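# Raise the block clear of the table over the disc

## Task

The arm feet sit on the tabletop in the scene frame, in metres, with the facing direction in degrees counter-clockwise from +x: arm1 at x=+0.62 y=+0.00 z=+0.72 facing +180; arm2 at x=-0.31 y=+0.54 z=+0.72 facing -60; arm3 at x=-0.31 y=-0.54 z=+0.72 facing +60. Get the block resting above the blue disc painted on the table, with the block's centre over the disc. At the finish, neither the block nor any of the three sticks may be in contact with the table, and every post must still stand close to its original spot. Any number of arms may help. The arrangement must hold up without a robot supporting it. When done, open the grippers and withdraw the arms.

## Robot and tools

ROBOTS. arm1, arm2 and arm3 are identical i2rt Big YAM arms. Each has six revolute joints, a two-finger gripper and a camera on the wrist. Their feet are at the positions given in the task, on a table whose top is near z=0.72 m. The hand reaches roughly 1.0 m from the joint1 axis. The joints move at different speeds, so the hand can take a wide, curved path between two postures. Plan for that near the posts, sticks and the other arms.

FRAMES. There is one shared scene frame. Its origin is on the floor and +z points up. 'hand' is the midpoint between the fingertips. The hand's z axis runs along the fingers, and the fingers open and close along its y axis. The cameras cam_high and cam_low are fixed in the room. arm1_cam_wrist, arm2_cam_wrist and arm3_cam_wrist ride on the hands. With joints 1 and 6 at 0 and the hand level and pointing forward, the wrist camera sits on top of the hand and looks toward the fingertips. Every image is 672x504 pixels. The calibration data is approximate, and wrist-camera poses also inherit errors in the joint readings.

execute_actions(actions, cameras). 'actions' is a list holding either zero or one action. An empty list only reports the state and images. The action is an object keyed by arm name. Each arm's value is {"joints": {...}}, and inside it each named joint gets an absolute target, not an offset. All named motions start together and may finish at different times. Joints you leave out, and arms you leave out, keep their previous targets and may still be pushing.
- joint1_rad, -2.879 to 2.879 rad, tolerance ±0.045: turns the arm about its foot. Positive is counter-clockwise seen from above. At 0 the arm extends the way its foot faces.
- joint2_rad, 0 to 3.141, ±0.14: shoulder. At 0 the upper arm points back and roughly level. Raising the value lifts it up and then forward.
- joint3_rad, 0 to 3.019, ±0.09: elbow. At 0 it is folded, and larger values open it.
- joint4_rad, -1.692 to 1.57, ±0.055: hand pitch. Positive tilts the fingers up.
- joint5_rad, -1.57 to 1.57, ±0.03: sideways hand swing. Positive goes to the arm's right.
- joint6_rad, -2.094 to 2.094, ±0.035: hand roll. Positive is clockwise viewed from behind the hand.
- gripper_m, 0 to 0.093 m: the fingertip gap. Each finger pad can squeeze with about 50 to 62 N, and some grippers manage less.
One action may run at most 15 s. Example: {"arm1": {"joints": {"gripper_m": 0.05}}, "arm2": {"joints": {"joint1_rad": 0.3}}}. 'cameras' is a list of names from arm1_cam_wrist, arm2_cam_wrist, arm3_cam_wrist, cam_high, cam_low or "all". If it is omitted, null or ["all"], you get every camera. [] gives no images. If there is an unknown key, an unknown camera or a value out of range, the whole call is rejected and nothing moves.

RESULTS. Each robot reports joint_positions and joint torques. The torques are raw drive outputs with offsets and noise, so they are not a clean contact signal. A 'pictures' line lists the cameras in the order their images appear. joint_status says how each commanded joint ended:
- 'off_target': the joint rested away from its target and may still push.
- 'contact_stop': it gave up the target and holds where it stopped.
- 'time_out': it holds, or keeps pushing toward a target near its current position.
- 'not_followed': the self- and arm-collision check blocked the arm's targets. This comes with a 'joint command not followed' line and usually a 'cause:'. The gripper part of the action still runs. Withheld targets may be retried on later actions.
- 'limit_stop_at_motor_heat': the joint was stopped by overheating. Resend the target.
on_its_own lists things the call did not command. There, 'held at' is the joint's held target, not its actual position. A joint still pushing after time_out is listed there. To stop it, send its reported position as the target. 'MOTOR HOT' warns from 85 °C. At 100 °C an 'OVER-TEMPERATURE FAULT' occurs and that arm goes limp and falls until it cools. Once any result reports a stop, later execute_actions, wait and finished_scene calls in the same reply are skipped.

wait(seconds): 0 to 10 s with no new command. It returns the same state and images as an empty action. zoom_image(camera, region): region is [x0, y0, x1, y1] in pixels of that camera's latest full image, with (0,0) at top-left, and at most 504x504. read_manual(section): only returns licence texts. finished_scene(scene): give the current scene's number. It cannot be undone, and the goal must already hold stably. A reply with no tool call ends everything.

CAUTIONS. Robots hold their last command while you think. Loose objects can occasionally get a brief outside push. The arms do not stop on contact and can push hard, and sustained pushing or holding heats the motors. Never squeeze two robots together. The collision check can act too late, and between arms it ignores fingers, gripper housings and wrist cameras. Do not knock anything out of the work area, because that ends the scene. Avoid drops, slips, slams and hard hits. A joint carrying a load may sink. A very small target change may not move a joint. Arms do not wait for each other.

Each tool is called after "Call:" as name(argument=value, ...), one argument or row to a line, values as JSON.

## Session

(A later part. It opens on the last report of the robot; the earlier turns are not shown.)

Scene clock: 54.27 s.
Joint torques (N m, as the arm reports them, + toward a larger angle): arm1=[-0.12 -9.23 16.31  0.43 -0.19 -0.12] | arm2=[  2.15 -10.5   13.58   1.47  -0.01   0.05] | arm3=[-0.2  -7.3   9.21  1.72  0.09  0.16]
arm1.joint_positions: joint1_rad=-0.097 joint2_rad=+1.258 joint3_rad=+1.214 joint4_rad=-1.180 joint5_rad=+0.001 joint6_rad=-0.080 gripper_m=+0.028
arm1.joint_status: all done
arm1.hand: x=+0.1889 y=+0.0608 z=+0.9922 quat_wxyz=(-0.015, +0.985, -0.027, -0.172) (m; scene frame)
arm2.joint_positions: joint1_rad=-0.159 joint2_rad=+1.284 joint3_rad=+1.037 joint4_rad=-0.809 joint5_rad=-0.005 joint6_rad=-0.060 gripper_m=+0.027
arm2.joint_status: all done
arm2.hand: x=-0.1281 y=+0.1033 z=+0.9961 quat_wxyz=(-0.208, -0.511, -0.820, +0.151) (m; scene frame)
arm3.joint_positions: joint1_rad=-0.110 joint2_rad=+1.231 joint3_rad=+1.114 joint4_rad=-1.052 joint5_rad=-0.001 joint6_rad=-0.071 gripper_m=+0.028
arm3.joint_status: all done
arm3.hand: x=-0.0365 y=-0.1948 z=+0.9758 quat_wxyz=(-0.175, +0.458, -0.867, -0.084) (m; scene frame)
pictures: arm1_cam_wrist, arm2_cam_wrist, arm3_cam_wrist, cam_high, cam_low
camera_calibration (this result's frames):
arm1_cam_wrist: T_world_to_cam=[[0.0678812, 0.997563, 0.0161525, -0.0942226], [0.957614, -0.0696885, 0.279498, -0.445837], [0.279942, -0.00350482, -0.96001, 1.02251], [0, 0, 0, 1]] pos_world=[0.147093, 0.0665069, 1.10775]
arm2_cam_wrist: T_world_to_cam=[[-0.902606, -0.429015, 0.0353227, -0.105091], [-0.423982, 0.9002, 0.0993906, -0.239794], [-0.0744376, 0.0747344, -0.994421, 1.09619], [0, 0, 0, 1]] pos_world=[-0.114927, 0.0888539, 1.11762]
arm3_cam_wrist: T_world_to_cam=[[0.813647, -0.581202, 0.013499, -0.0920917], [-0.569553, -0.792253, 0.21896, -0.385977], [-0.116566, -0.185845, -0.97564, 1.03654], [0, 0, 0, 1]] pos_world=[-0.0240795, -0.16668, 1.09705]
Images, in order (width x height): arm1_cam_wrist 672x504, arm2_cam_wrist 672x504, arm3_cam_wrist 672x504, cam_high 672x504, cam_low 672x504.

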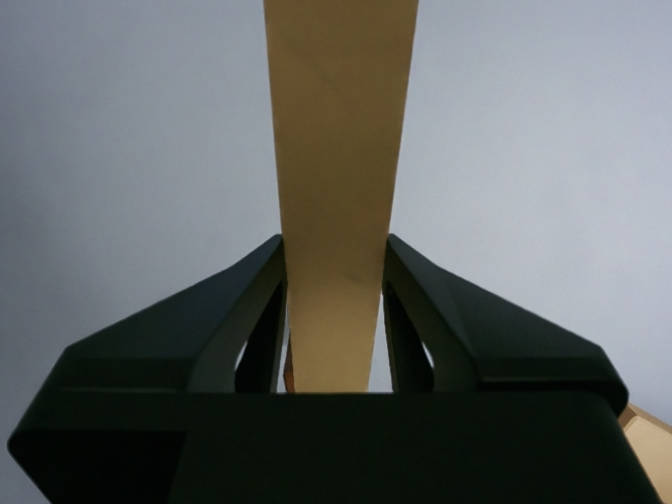

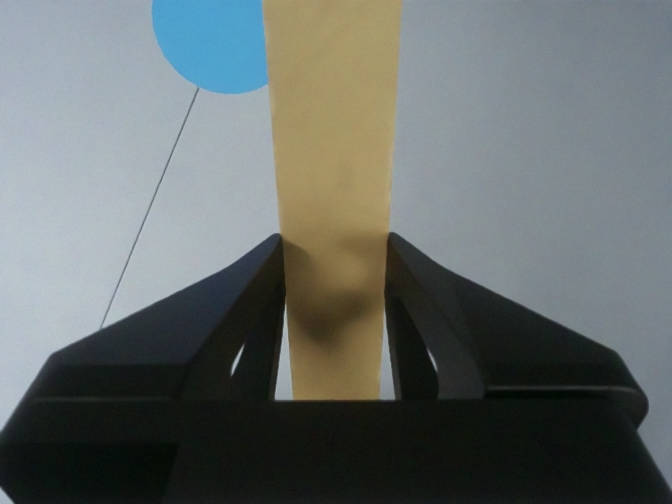

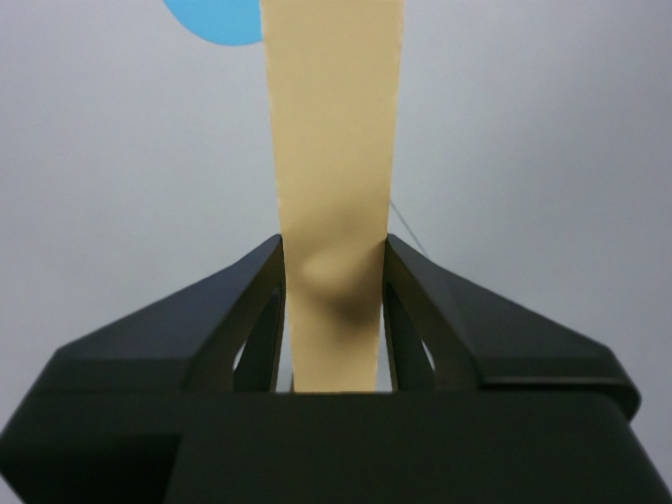

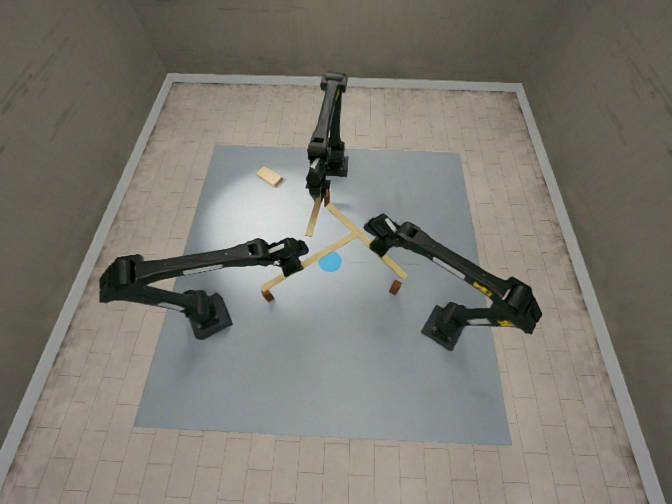

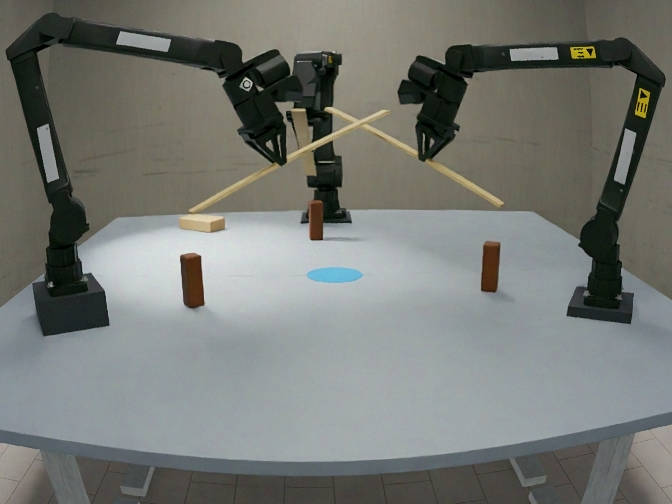

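Call:
execute_actions(
  actions=[
    {"arm1": {"joints": {"joint1_rad": -0.027, "joint2_rad": 1.505, "joint3_rad": 1.247}}, "arm2": {"joints": {"joint1_rad": -0.090, "joint2_rad": 1.534, "joint3_rad": 1.066}}, "arm3": {"joints": {"joint1_rad": -0.044, "joint2_rad": 1.479, "joint3_rad": 1.142}}},
  ],
)

Scene clock: 56.43 s.
Joint torques (N m, as the arm reports them, + toward a larger angle): arm1=[  0.47 -12.72  13.75   0.    -0.12  -0.12] | arm2=[  1.57 -15.2   11.06   1.09  -0.01   0.03] | arm3=[ -0.41 -11.95   9.25   0.98   0.08   0.15]
arm1.joint_positions: joint1_rad=-0.030 joint2_rad=+1.514 joint3_rad=+1.214 joint4_rad=-1.181 joint5_rad=+0.000 joint6_rad=-0.080 gripper_m=+0.028
arm1.joint_status: all done
arm1.hand: x=+0.1660 y=+0.0321 z=+0.8834 quat_wxyz=(+0.001, +0.999, +0.007, -0.045) (m; scene frame)
arm2.joint_positions: joint1_rad=-0.087 joint2_rad=+1.545 joint3_rad=+1.037 joint4_rad=-0.808 joint5_rad=-0.004 joint6_rad=-0.059 gripper_m=+0.027
arm2.joint_status: all done
arm2.hand: x=-0.0960 y=+0.1123 z=+0.8776 quat_wxyz=(-0.107, -0.495, -0.859, +0.074) (m; scene frame)
arm3.joint_positions: joint1_rad=-0.042 joint2_rad=+1.506 joint3_rad=+1.114 joint4_rad=-1.045 joint5_rad=-0.001 joint6_rad=-0.069 gripper_m=+0.028
arm3.joint_status: all done
arm3.hand: x=-0.0532 y=-0.1646 z=+0.8595 quat_wxyz=(-0.052, +0.496, -0.866, -0.032) (m; scene frame)
pictures: arm1_cam_wrist, arm2_cam_wrist, arm3_cam_wrist, cam_high, cam_low
camera_calibration (this result's frames):
arm1_cam_wrist: T_world_to_cam=[[-0.00380448, 0.999989, -0.00280236, -0.0336687], [0.857936, 0.00470373, 0.513736, -0.588301], [0.513743, -0.000449744, -0.857944, 0.795328], [0, 0, 0, 1]] pos_world=[0.0960025, 0.0367932, 0.984484]
arm2_cam_wrist: T_world_to_cam=[[-0.867855, -0.496343, 0.0217019, -0.0452167], [-0.458178, 0.816486, 0.351316, -0.437477], [-0.192092, 0.294948, -0.936005, 0.892737], [0, 0, 0, 1]] pos_world=[-0.068196, 0.0714397, 0.99028]
arm3_cam_wrist: T_world_to_cam=[[0.852758, -0.522306, -0.000655437, -0.0354561], [-0.460933, -0.753144, 0.469377, -0.549132], [-0.245652, -0.399963, -0.882997, 0.805017], [0, 0, 0, 1]] pos_world=[-0.025123, -0.110117, 0.968555]
Images, in order (width x height): arm1_cam_wrist 672x504, arm2_cam_wrist 672x504, arm3_cam_wrist 672x504, cam_high 672x504, cam_low 672x504.

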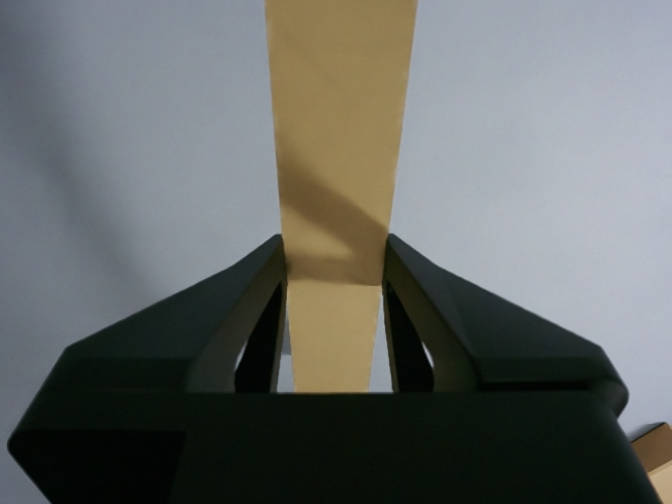

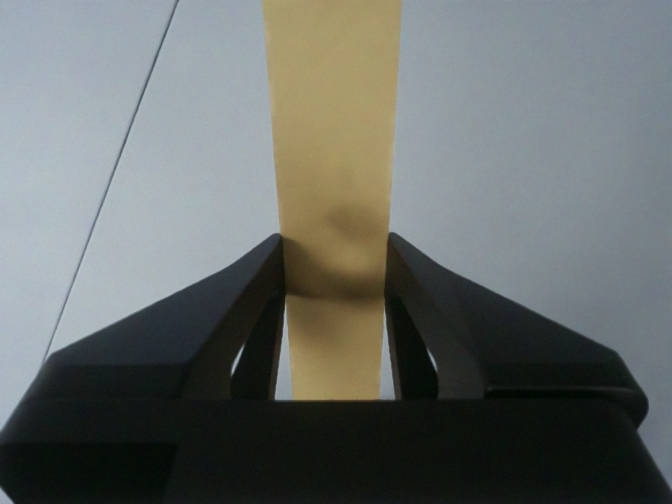

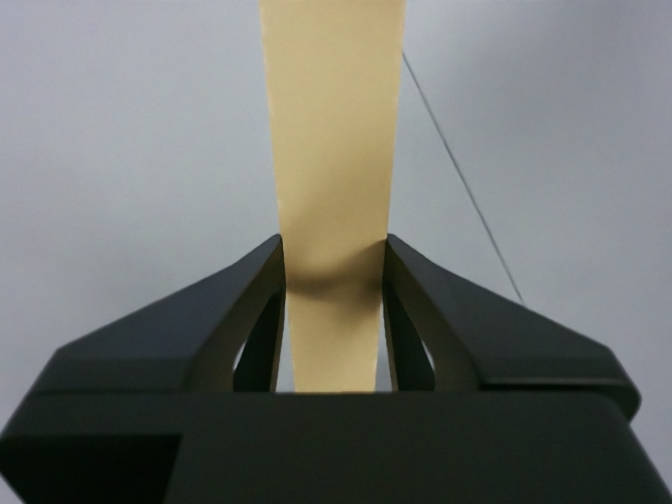

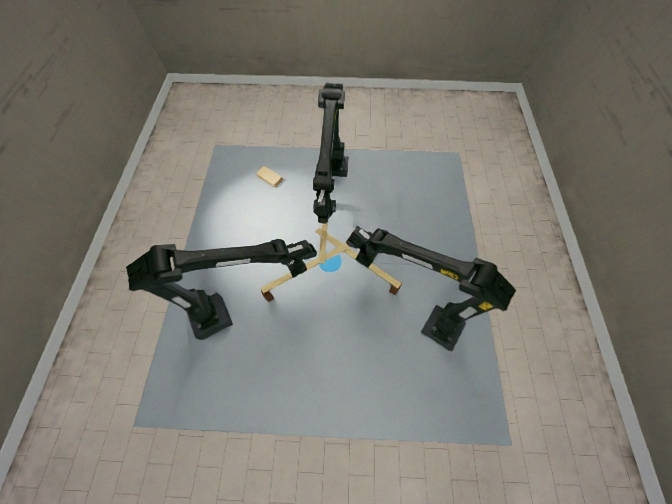

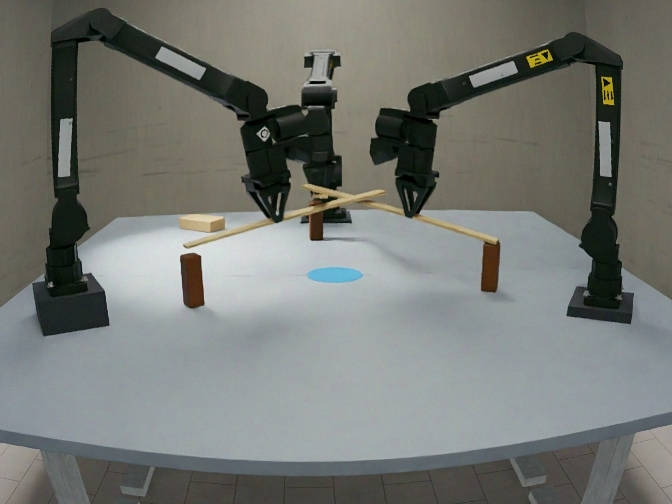

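Call:
zoom_image(
  camera="cam_low",
  region=[260, 160, 430, 260],
)

Call:
zoom_image(
  camera="cam_high",
  region=[280, 200, 380, 290],
)

Call:
zoom_image(
  camera="cam_low",
  region=[160, 210, 260, 290],
)

Call:
zoom_image(
  camera="cam_low",
  region=[430, 200, 530, 280],
)

Region (260, 160, 430, 260) of cam_low's 672x504 image, scaled by 2.965, with more detail than that image has; it fills the top 296 rows of this view, and the rest is white.

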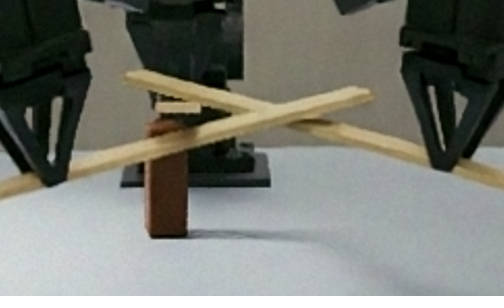

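Region (280, 200, 380, 290) of cam_high's 672x504 image, scaled by 5.040, with more detail than that image has; it fills the top 454 rows of this view, and the rest is white.

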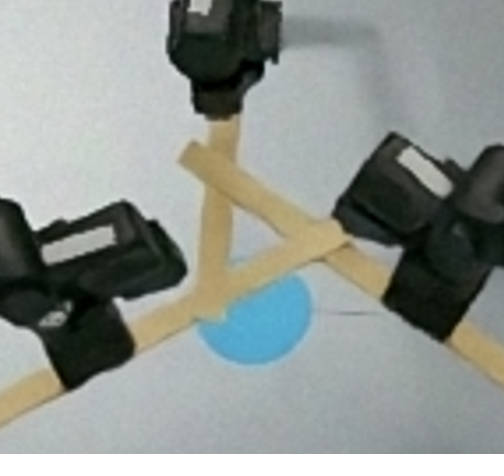

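Region (160, 210, 260, 290) of cam_low's 672x504 image, scaled by 5.040, with more detail than that image has; it fills the top 403 rows of this view, and the rest is white.

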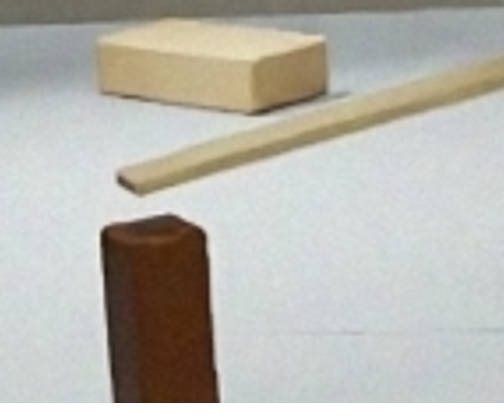

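Region (430, 200, 530, 280) of cam_low's 672x504 image, scaled by 5.040, with more detail than that image has; it fills the top 403 rows of this view, and the rest is white.

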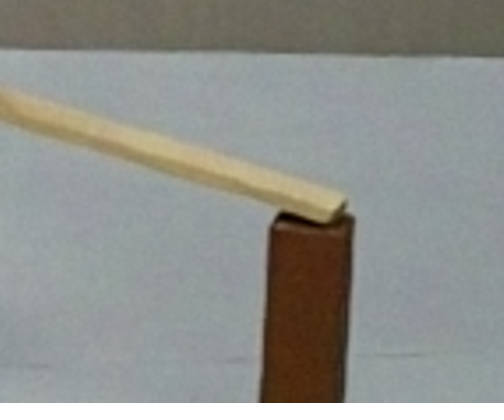

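Call:
execute_actions(
  actions=[
    {"arm1": {"joints": {"joint2_rad": 1.570}}, "arm2": {"joints": {"joint2_rad": 1.600}}, "arm3": {"joints": {"joint2_rad": 1.545}}},
  ],
)

Scene clock: 58.27 s.
Joint torques (N m, as the arm reports them, + toward a larger angle): arm1=[  0.61 -12.19  13.46  -0.05  -0.12  -0.11] | arm2=[  1.53 -13.69  10.91   0.89   0.02   0.03] | arm3=[ -0.66 -10.43   9.2    0.94   0.05   0.11]
arm1.joint_positions: joint1_rad=-0.030 joint2_rad=+1.564 joint3_rad=+1.214 joint4_rad=-1.183 joint5_rad=+0.000 joint6_rad=-0.081 gripper_m=+0.028
arm1.joint_status: all done
arm1.hand: x=+0.1656 y=+0.0319 z=+0.8616 quat_wxyz=(+0.003, +1.000, +0.007, -0.019) (m; scene frame)
arm2.joint_positions: joint1_rad=-0.087 joint2_rad=+1.589 joint3_rad=+1.037 joint4_rad=-0.804 joint5_rad=-0.005 joint6_rad=-0.059 gripper_m=+0.027
arm2.joint_status: all done
arm2.hand: x=-0.0967 y=+0.1134 z=+0.8576 quat_wxyz=(-0.090, -0.496, -0.861, +0.063) (m; scene frame)
arm3.joint_positions: joint1_rad=-0.042 joint2_rad=+1.542 joint3_rad=+1.114 joint4_rad=-1.045 joint5_rad=-0.001 joint6_rad=-0.068 gripper_m=+0.028
arm3.joint_status: all done
arm3.hand: x=-0.0537 y=-0.1651 z=+0.8443 quat_wxyz=(-0.036, +0.495, -0.868, -0.025) (m; scene frame)
pictures: arm1_cam_wrist, arm2_cam_wrist, arm3_cam_wrist, cam_high, cam_low
camera_calibration (this result's frames):
arm1_cam_wrist: T_world_to_cam=[[-0.00438443, 0.99997, -0.00642591, -0.0303542], [0.830415, 0.00722098, 0.557099, -0.609618], [0.557129, -0.00289361, -0.830421, 0.745974], [0, 0, 0, 1]] pos_world=[0.0904993, 0.0369139, 0.958895]
arm2_cam_wrist: T_world_to_cam=[[-0.867831, -0.496496, 0.0190065, -0.0425117], [-0.451082, 0.803336, 0.388813, -0.461622], [-0.208313, 0.328851, -0.921121, 0.855387], [0, 0, 0, 1]] pos_world=[-0.0669343, 0.068436, 0.968207]
arm3_cam_wrist: T_world_to_cam=[[0.852132, -0.523323, -0.00220935, -0.0342084], [-0.452153, -0.738357, 0.500387, -0.565875], [-0.263495, -0.425396, -0.865799, 0.771586], [0, 0, 0, 1]] pos_world=[-0.0234028, -0.10749, 0.951119]
Images, in order (width x height): arm1_cam_wrist 672x504, arm2_cam_wrist 672x504, arm3_cam_wrist 672x504, cam_high 672x504, cam_low 672x504.

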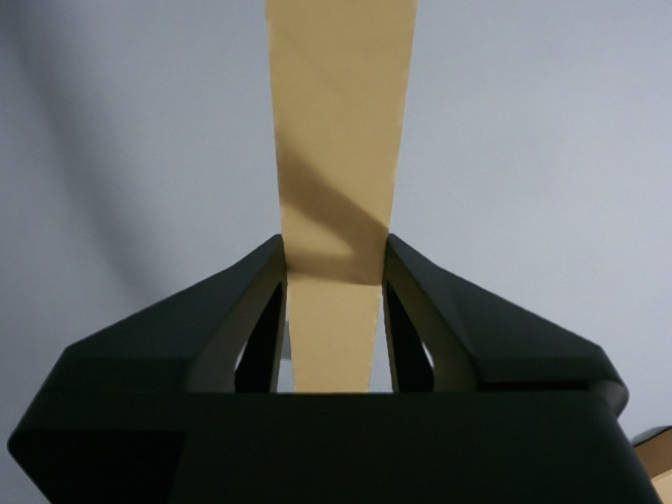

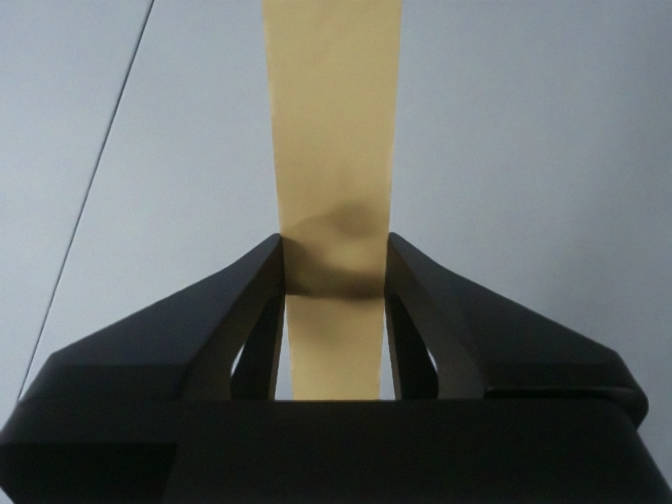

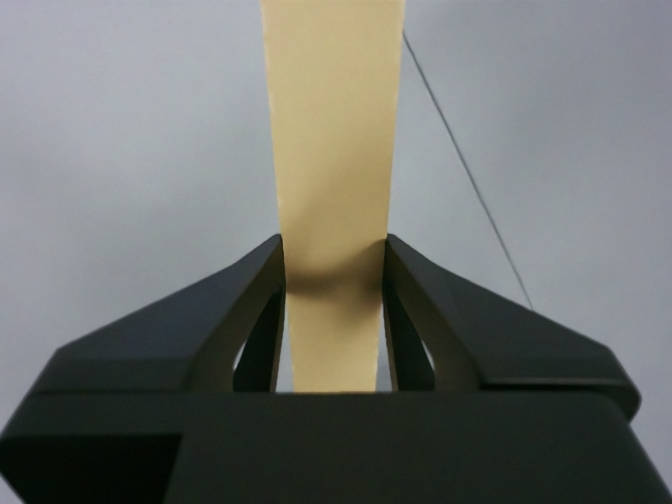

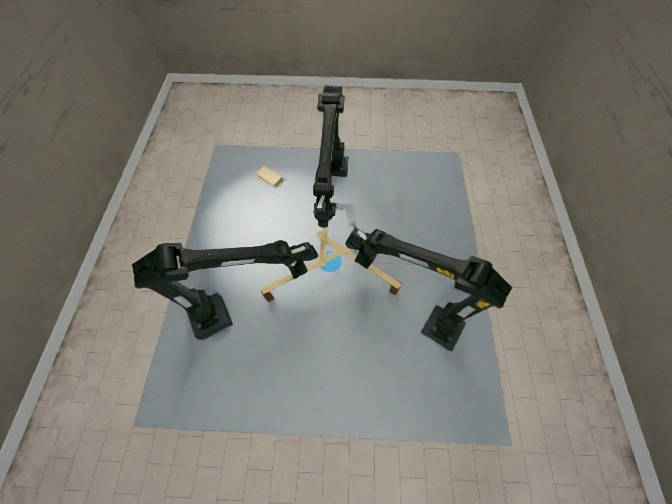

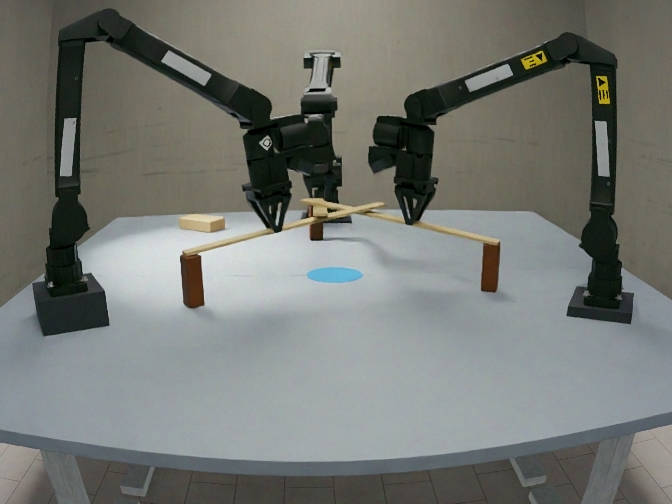

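Call:
zoom_image(
  camera="cam_low",
  region=[280, 175, 410, 255],
)

Call:
zoom_image(
  camera="cam_low",
  region=[160, 220, 250, 290],
)

Call:
zoom_image(
  camera="cam_low",
  region=[440, 210, 530, 280],
)

Call:
zoom_image(
  camera="cam_high",
  region=[250, 190, 410, 310],
)

Region (280, 175, 410, 255) of cam_low's 672x504 image, scaled by 3.877, with more detail than that image has; it fills the top 310 rows of this view, and the rest is white.

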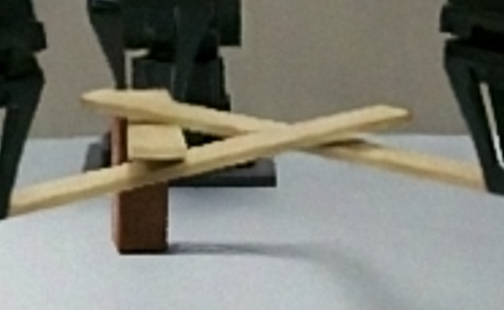

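Region (160, 220, 250, 290) of cam_low's 672x504 image, scaled by 5.600, with more detail than that image has.

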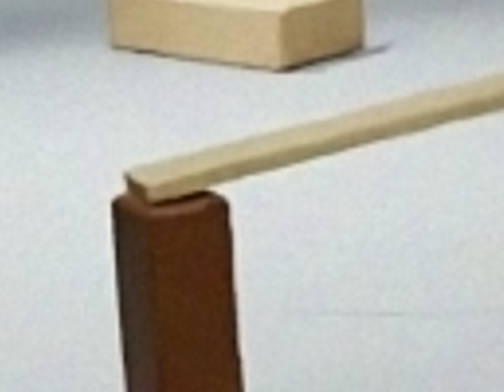

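Region (440, 210, 530, 280) of cam_low's 672x504 image, scaled by 5.600, with more detail than that image has.

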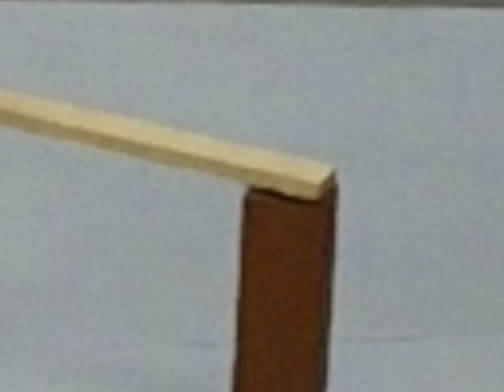

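Region (250, 190, 410, 310) of cam_high's 672x504 image, scaled by 3.150, with more detail than that image has; it fills the top 378 rows of this view, and the rest is white.

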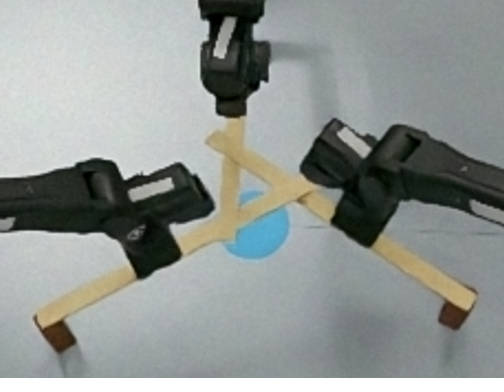

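Call:
execute_actions(
  actions=[
    {"arm1": {"joints": {"joint2_rad": 1.585}}, "arm2": {"joints": {"joint2_rad": 1.614}}, "arm3": {"joints": {"joint2_rad": 1.556}}},
  ],
  cameras=["cam_high", "cam_low"],
)

Scene clock: 59.17 s.
Joint torques (N m, as the arm reports them, + toward a larger angle): arm1=[  0.58 -11.61  13.45  -0.08  -0.11  -0.11] | arm2=[  1.11 -12.1   10.77   0.81  -0.02   0.03] | arm3=[-0.73 -9.37  9.08  0.99  0.05  0.12]
arm1.joint_positions: joint1_rad=-0.030 joint2_rad=+1.567 joint3_rad=+1.214 joint4_rad=-1.183 joint5_rad=+0.000 joint6_rad=-0.081 gripper_m=+0.028
arm1.joint_status: all done
arm1.hand: x=+0.1656 y=+0.0319 z=+0.8604 quat_wxyz=(+0.003, +1.000, +0.007, -0.018) (m; scene frame)
arm2.joint_positions: joint1_rad=-0.087 joint2_rad=+1.592 joint3_rad=+1.037 joint4_rad=-0.804 joint5_rad=-0.005 joint6_rad=-0.059 gripper_m=+0.027
arm2.joint_status: all done
arm2.hand: x=-0.0968 y=+0.1136 z=+0.8562 quat_wxyz=(-0.089, -0.497, -0.861, +0.062) (m; scene frame)
arm3.joint_positions: joint1_rad=-0.042 joint2_rad=+1.544 joint3_rad=+1.114 joint4_rad=-1.045 joint5_rad=-0.001 joint6_rad=-0.068 gripper_m=+0.028
arm3.joint_status: all done
arm3.hand: x=-0.0537 y=-0.1652 z=+0.8435 quat_wxyz=(-0.036, +0.495, -0.868, -0.024) (m; scene frame)
pictures: cam_high, cam_low
Images, in order (width x height): cam_high 672x504, cam_low 672x504.

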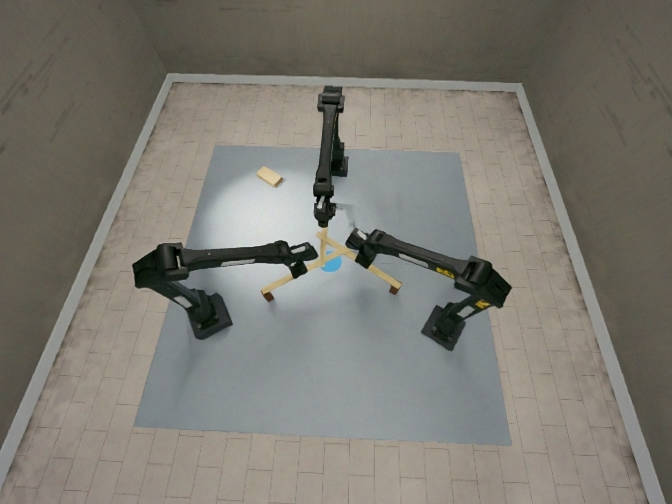

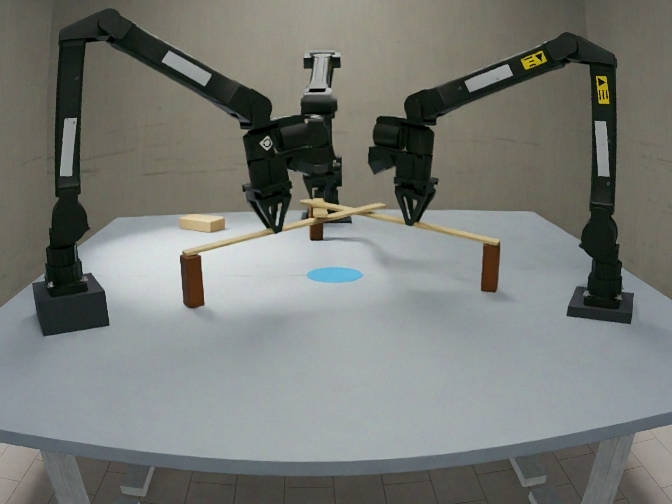

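Call:
zoom_image(
  camera="cam_low",
  region=[280, 175, 410, 255],
)

Call:
zoom_image(
  camera="cam_low",
  region=[160, 220, 250, 290],
)

Region (280, 175, 410, 255) of cam_low's 672x504 image, scaled by 3.877, with more detail than that image has; it fills the top 310 rows of this view, and the rest is white.

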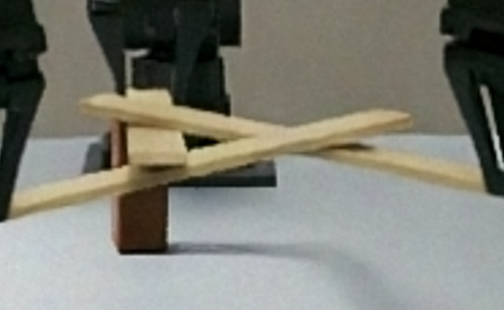

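Region (160, 220, 250, 290) of cam_low's 672x504 image, scaled by 5.600, with more detail than that image has.

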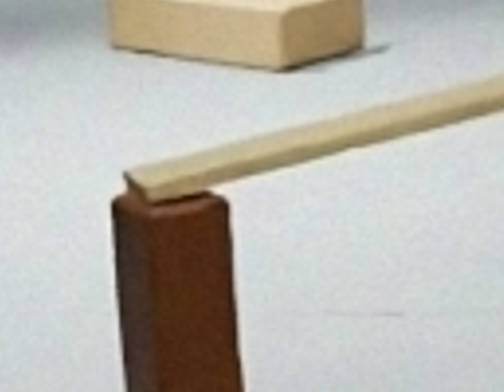

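Call:
execute_actions(
  actions=[
    {"arm1": {"joints": {"joint2_rad": 1.567, "gripper_m": 0.055}}, "arm2": {"joints": {"joint2_rad": 1.592, "gripper_m": 0.055}}, "arm3": {"joints": {"joint2_rad": 1.544, "gripper_m": 0.055}}},
  ],
  cameras=["cam_high", "cam_low"],
)

Scene clock: 60.20 s.
Joint torques (N m, as the arm reports them, + toward a larger angle): arm1=[  0.61 -12.79  13.47  -0.04  -0.12  -0.11] | arm2=[  1.63 -13.96  10.79   0.8   -0.02   0.02] | arm3=[ -0.52 -10.35   9.13   1.02   0.05   0.09]
arm1.joint_positions: joint1_rad=-0.030 joint2_rad=+1.567 joint3_rad=+1.214 joint4_rad=-1.183 joint5_rad=+0.000 joint6_rad=-0.081 gripper_m=+0.055
arm1.joint_status: all done
arm1.hand: x=+0.1656 y=+0.0319 z=+0.8604 quat_wxyz=(+0.003, +1.000, +0.007, -0.018) (m; scene frame)
arm2.joint_positions: joint1_rad=-0.087 joint2_rad=+1.592 joint3_rad=+1.037 joint4_rad=-0.804 joint5_rad=-0.005 joint6_rad=-0.058 gripper_m=+0.055
arm2.joint_status: all done
arm2.hand: x=-0.0968 y=+0.1136 z=+0.8562 quat_wxyz=(-0.089, -0.497, -0.861, +0.062) (m; scene frame)
arm3.joint_positions: joint1_rad=-0.042 joint2_rad=+1.544 joint3_rad=+1.114 joint4_rad=-1.045 joint5_rad=-0.001 joint6_rad=-0.068 gripper_m=+0.055
arm3.joint_status: all done
arm3.hand: x=-0.0537 y=-0.1652 z=+0.8435 quat_wxyz=(-0.036, +0.495, -0.868, -0.024) (m; scene frame)
pictures: cam_high, cam_low
Images, in order (width x height): cam_high 672x504, cam_low 672x504.

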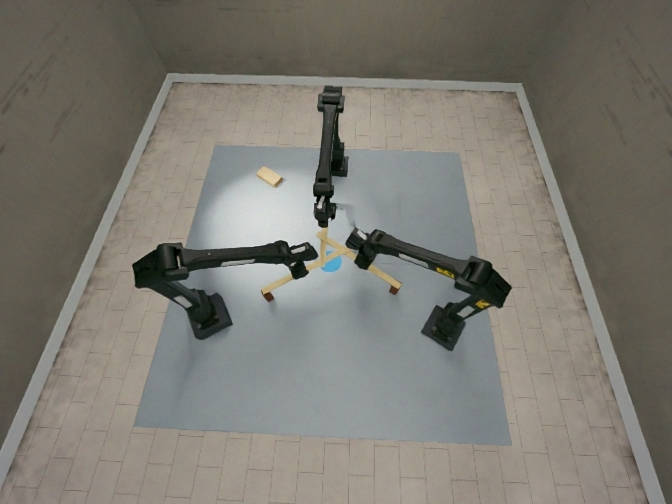

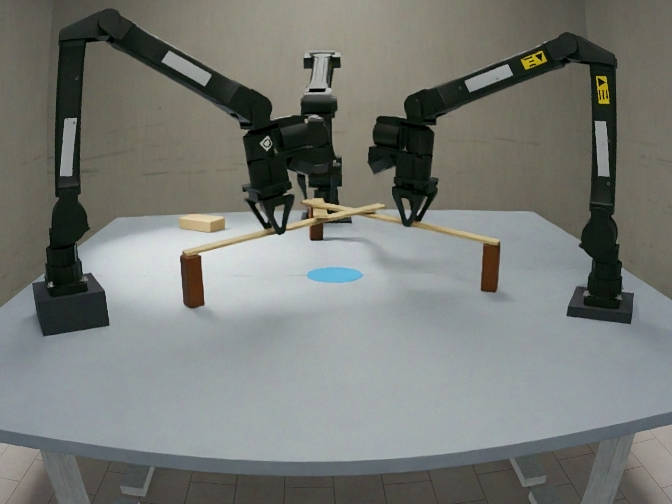

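Call:
execute_actions(
  actions=[
    {"arm1": {"joints": {"joint2_rad": 1.400}}, "arm2": {"joints": {"joint2_rad": 1.42}}, "arm3": {"joints": {"joint2_rad": 1.375}}},
  ],
  cameras=["cam_low"],
)

Call:
execute_actions(
  actions=[
    {"arm1": {"joints": {"joint1_rad": -1.264, "joint3_rad": 1.160, "joint4_rad": -1.324, "joint6_rad": 0.874, "gripper_m": 0.093}}, "arm2": {"joints": {"joint2_rad": 0.75}}, "arm3": {"joints": {"joint2_rad": 0.75}}},
  ],
)

Scene clock: 62.37 s.
Joint torques (N m, as the arm reports them, + toward a larger angle): arm1=[ 0.56 -9.38 14.43  0.29 -0.12 -0.11] | arm2=[  1.52 -11.63  11.91   1.06  -0.02   0.01] | arm3=[-0.63 -7.92  9.84  1.22  0.07  0.11]
arm1.joint_positions: joint1_rad=-0.030 joint2_rad=+1.381 joint3_rad=+1.214 joint4_rad=-1.183 joint5_rad=+0.000 joint6_rad=-0.081 gripper_m=+0.055
arm1.joint_status: all done
arm1.hand: x=+0.1733 y=+0.0320 z=+0.9405 quat_wxyz=(-0.004, +0.994, +0.007, -0.110) (m; scene frame)
arm2.joint_positions: joint1_rad=-0.087 joint2_rad=+1.411 joint3_rad=+1.037 joint4_rad=-0.804 joint5_rad=-0.005 joint6_rad=-0.058 gripper_m=+0.055
arm2.joint_status: all done
arm2.hand: x=-0.0944 y=+0.1105 z=+0.9388 quat_wxyz=(-0.164, -0.489, -0.849, +0.111) (m; scene frame)
arm3.joint_positions: joint1_rad=-0.042 joint2_rad=+1.368 joint3_rad=+1.114 joint4_rad=-1.045 joint5_rad=-0.001 joint6_rad=-0.068 gripper_m=+0.055
arm3.joint_status: all done
arm3.hand: x=-0.0539 y=-0.1670 z=+0.9187 quat_wxyz=(-0.114, +0.491, -0.861, -0.062) (m; scene frame)
pictures: cam_low
Images, in order (width x height): cam_low 672x504.

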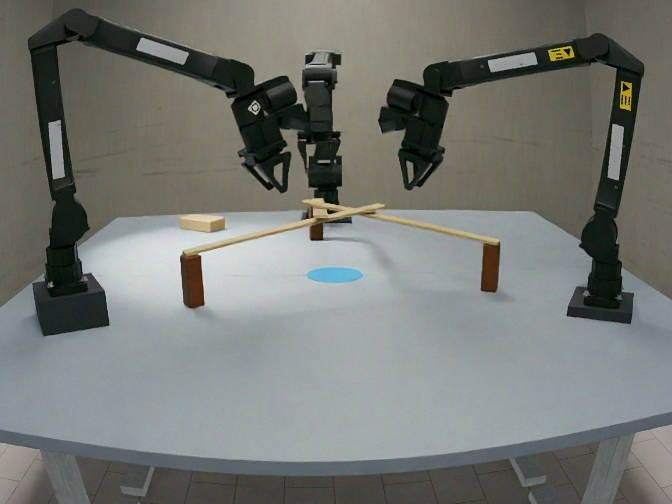

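Scene clock: 64.20 s.
Joint torques (N m, as the arm reports them, + toward a larger angle): arm1=[ 0.12 -9.52  9.94 -0.19  0.03  0.1 ] | arm2=[ 1.23 -2.64 13.12  1.9  -0.01  0.07] | arm3=[-0.49  0.44 10.17  2.14  0.06  0.13]
arm1.joint_positions: joint1_rad=-1.262 joint2_rad=+1.387 joint3_rad=+1.167 joint4_rad=-1.309 joint5_rad=-0.002 joint6_rad=+0.863 gripper_m=+0.093
arm1.joint_status: all done
arm1.hand: x=+0.5120 y=+0.3890 z=+0.9116 quat_wxyz=(-0.001, +0.470, -0.882, -0.017) (m; scene frame)
arm2.joint_positions: joint1_rad=-0.087 joint2_rad=+0.746 joint3_rad=+1.037 joint4_rad=-0.804 joint5_rad=-0.005 joint6_rad=-0.058 gripper_m=+0.055
arm2.joint_status: all done
arm2.hand: x=-0.1412 y=+0.2101 z=+1.2164 quat_wxyz=(-0.423, -0.428, -0.748, +0.281) (m; scene frame)
arm3.joint_positions: joint1_rad=-0.042 joint2_rad=+0.741 joint3_rad=+1.114 joint4_rad=-1.045 joint5_rad=-0.001 joint6_rad=-0.068 gripper_m=+0.055
arm3.joint_status: all done
arm3.hand: x=-0.1131 y=-0.2585 z=+1.1601 quat_wxyz=(-0.384, +0.446, -0.785, -0.193) (m; scene frame)
pictures: arm1_cam_wrist, arm2_cam_wrist, arm3_cam_wrist, cam_high, cam_low
camera_calibration (this result's frames):
arm1_cam_wrist: T_world_to_cam=[[0.824721, -0.564812, -0.0286641, -0.181163], [-0.449078, -0.684853, 0.573851, -0.0186953], [-0.343749, -0.460395, -0.818458, 1.22389], [0, 0, 0, 1]] pos_world=[0.561722, 0.448344, 1.00723]
arm2_cam_wrist: T_world_to_cam=[[-0.879098, -0.473269, 0.0565963, -0.0921266], [-0.449439, 0.783524, -0.429063, 0.300354], [0.158717, -0.402625, -0.9015, 1.32652], [0, 0, 0, 1]] pos_world=[-0.156539, 0.255155, 1.32994]
arm3_cam_wrist: T_world_to_cam=[[0.840137, -0.541524, 0.0303619, -0.0755823], [-0.514238, -0.813099, -0.272818, 0.050986], [0.172425, 0.213591, -0.961587, 1.31524], [0, 0, 0, 1]] pos_world=[-0.137062, -0.280397, 1.28092]
Images, in order (width x height): arm1_cam_wrist 672x504, arm2_cam_wrist 672x504, arm3_cam_wrist 672x504, cam_high 672x504, cam_low 672x504.

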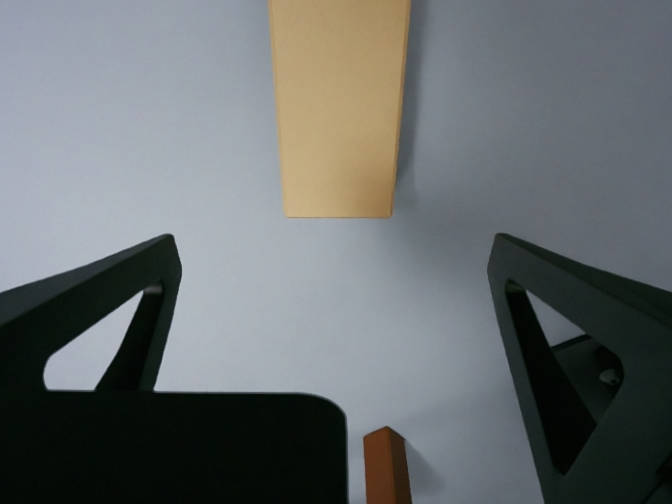

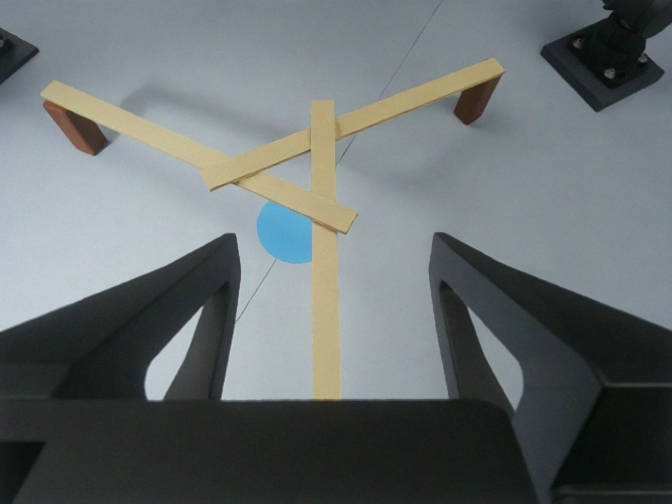

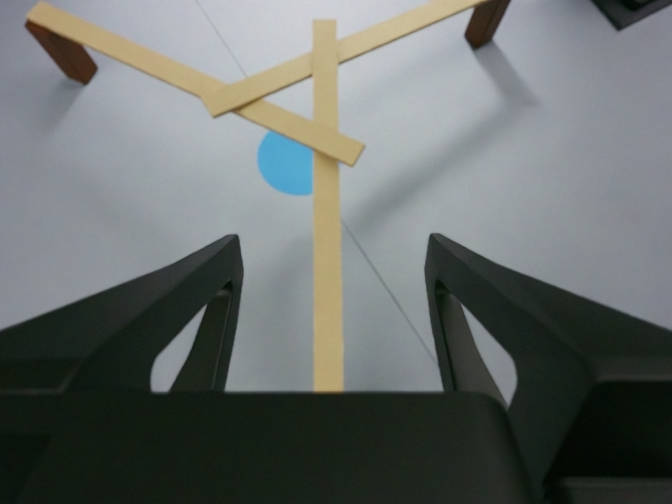

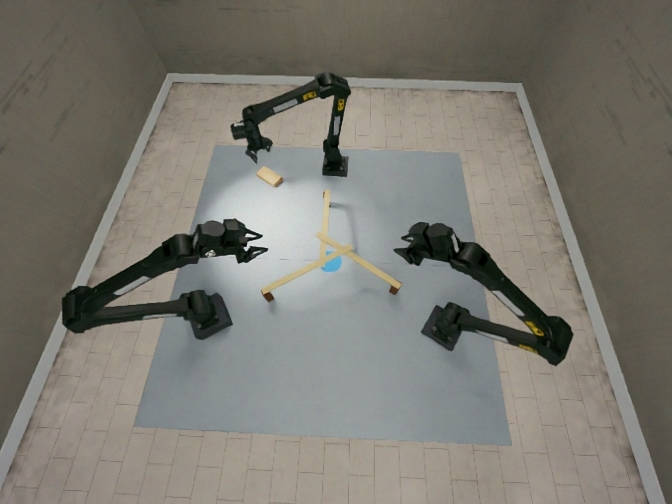

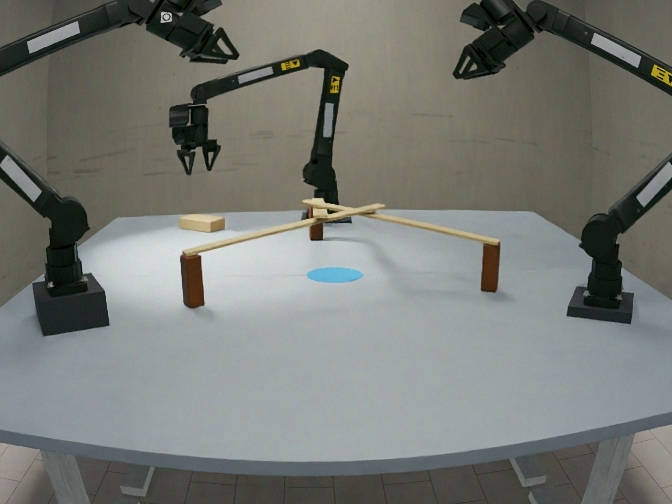

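Call:
execute_actions(
  actions=[],
)

Scene clock: 65.03 s.
Joint torques (N m, as the arm reports them, + toward a larger angle): arm1=[ 0.02 -9.5   9.94 -0.19  0.03  0.1 ] | arm2=[ 1.6  -2.76 13.02  1.92  0.    0.04] | arm3=[-0.88  0.37 10.23  2.06  0.06  0.11]
arm1.joint_positions: joint1_rad=-1.262 joint2_rad=+1.387 joint3_rad=+1.167 joint4_rad=-1.309 joint5_rad=-0.002 joint6_rad=+0.864 gripper_m=+0.093
arm1.joint_status: all done
arm1.hand: x=+0.5120 y=+0.3890 z=+0.9116 quat_wxyz=(-0.001, +0.470, -0.882, -0.017) (m; scene frame)
arm2.joint_positions: joint1_rad=-0.087 joint2_rad=+0.746 joint3_rad=+1.037 joint4_rad=-0.804 joint5_rad=-0.005 joint6_rad=-0.058 gripper_m=+0.055
arm2.joint_status: all done
arm2.hand: x=-0.1412 y=+0.2101 z=+1.2164 quat_wxyz=(-0.423, -0.428, -0.748, +0.281) (m; scene frame)
arm3.joint_positions: joint1_rad=-0.042 joint2_rad=+0.741 joint3_rad=+1.114 joint4_rad=-1.045 joint5_rad=-0.001 joint6_rad=-0.068 gripper_m=+0.055
arm3.joint_status: all done
arm3.hand: x=-0.1131 y=-0.2585 z=+1.1601 quat_wxyz=(-0.384, +0.446, -0.785, -0.193) (m; scene frame)
pictures: arm1_cam_wrist, arm2_cam_wrist, arm3_cam_wrist, cam_high, cam_low
camera_calibration (this result's frames):
arm1_cam_wrist: T_world_to_cam=[[0.824506, -0.565127, -0.028671, -0.180923], [-0.449332, -0.684679, 0.57386, -0.0186408], [-0.343934, -0.460268, -0.818451, 1.22392], [0, 0, 0, 1]] pos_world=[0.561746, 0.448326, 1.00723]
arm2_cam_wrist: T_world_to_cam=[[-0.879098, -0.473269, 0.0565963, -0.0921266], [-0.449439, 0.783524, -0.429063, 0.300354], [0.158717, -0.402625, -0.9015, 1.32652], [0, 0, 0, 1]] pos_world=[-0.156539, 0.255155, 1.32994]
arm3_cam_wrist: T_world_to_cam=[[0.840137, -0.541524, 0.0303619, -0.0755823], [-0.514238, -0.813099, -0.272818, 0.050986], [0.172425, 0.213591, -0.961587, 1.31524], [0, 0, 0, 1]] pos_world=[-0.137062, -0.280397, 1.28092]
Images, in order (width x height): arm1_cam_wrist 672x504, arm2_cam_wrist 672x504, arm3_cam_wrist 672x504, cam_high 672x504, cam_low 672x504.

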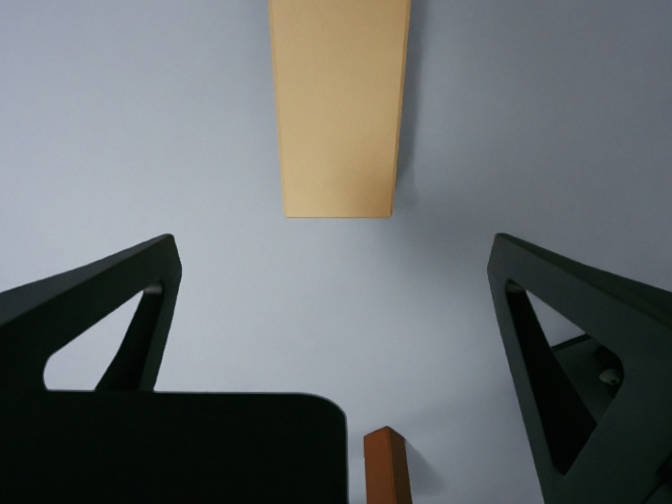

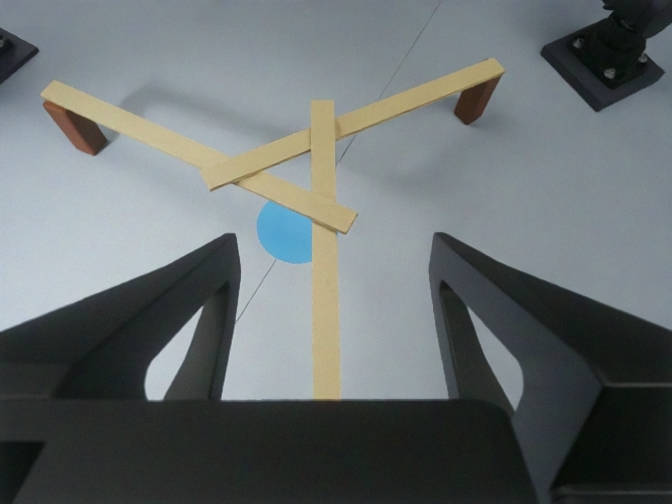

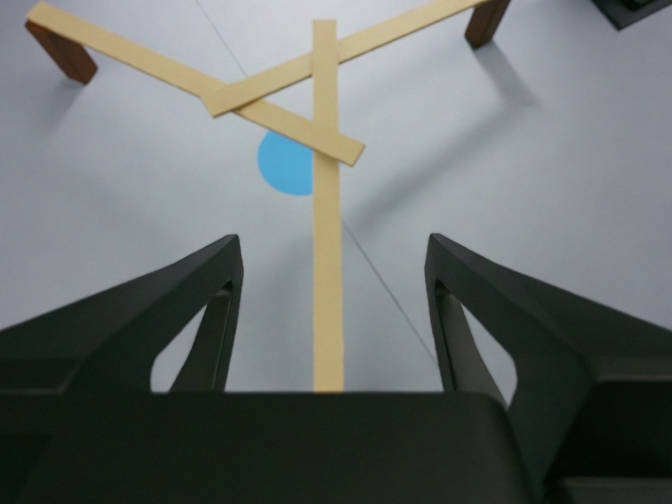

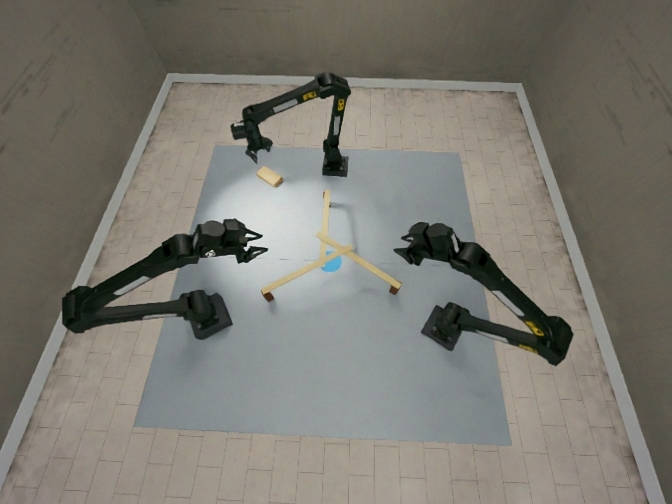

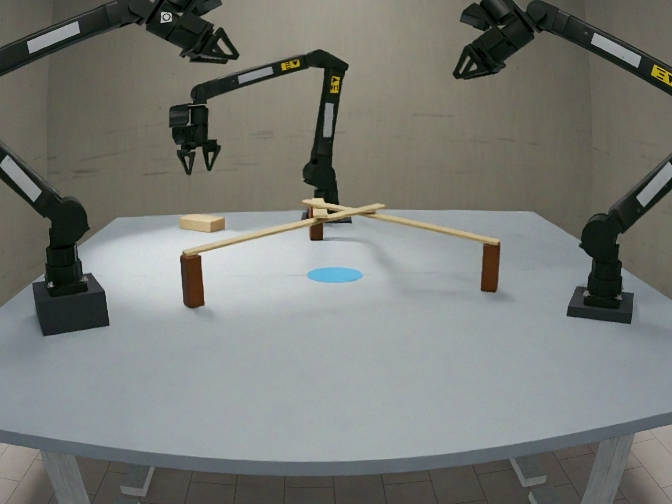

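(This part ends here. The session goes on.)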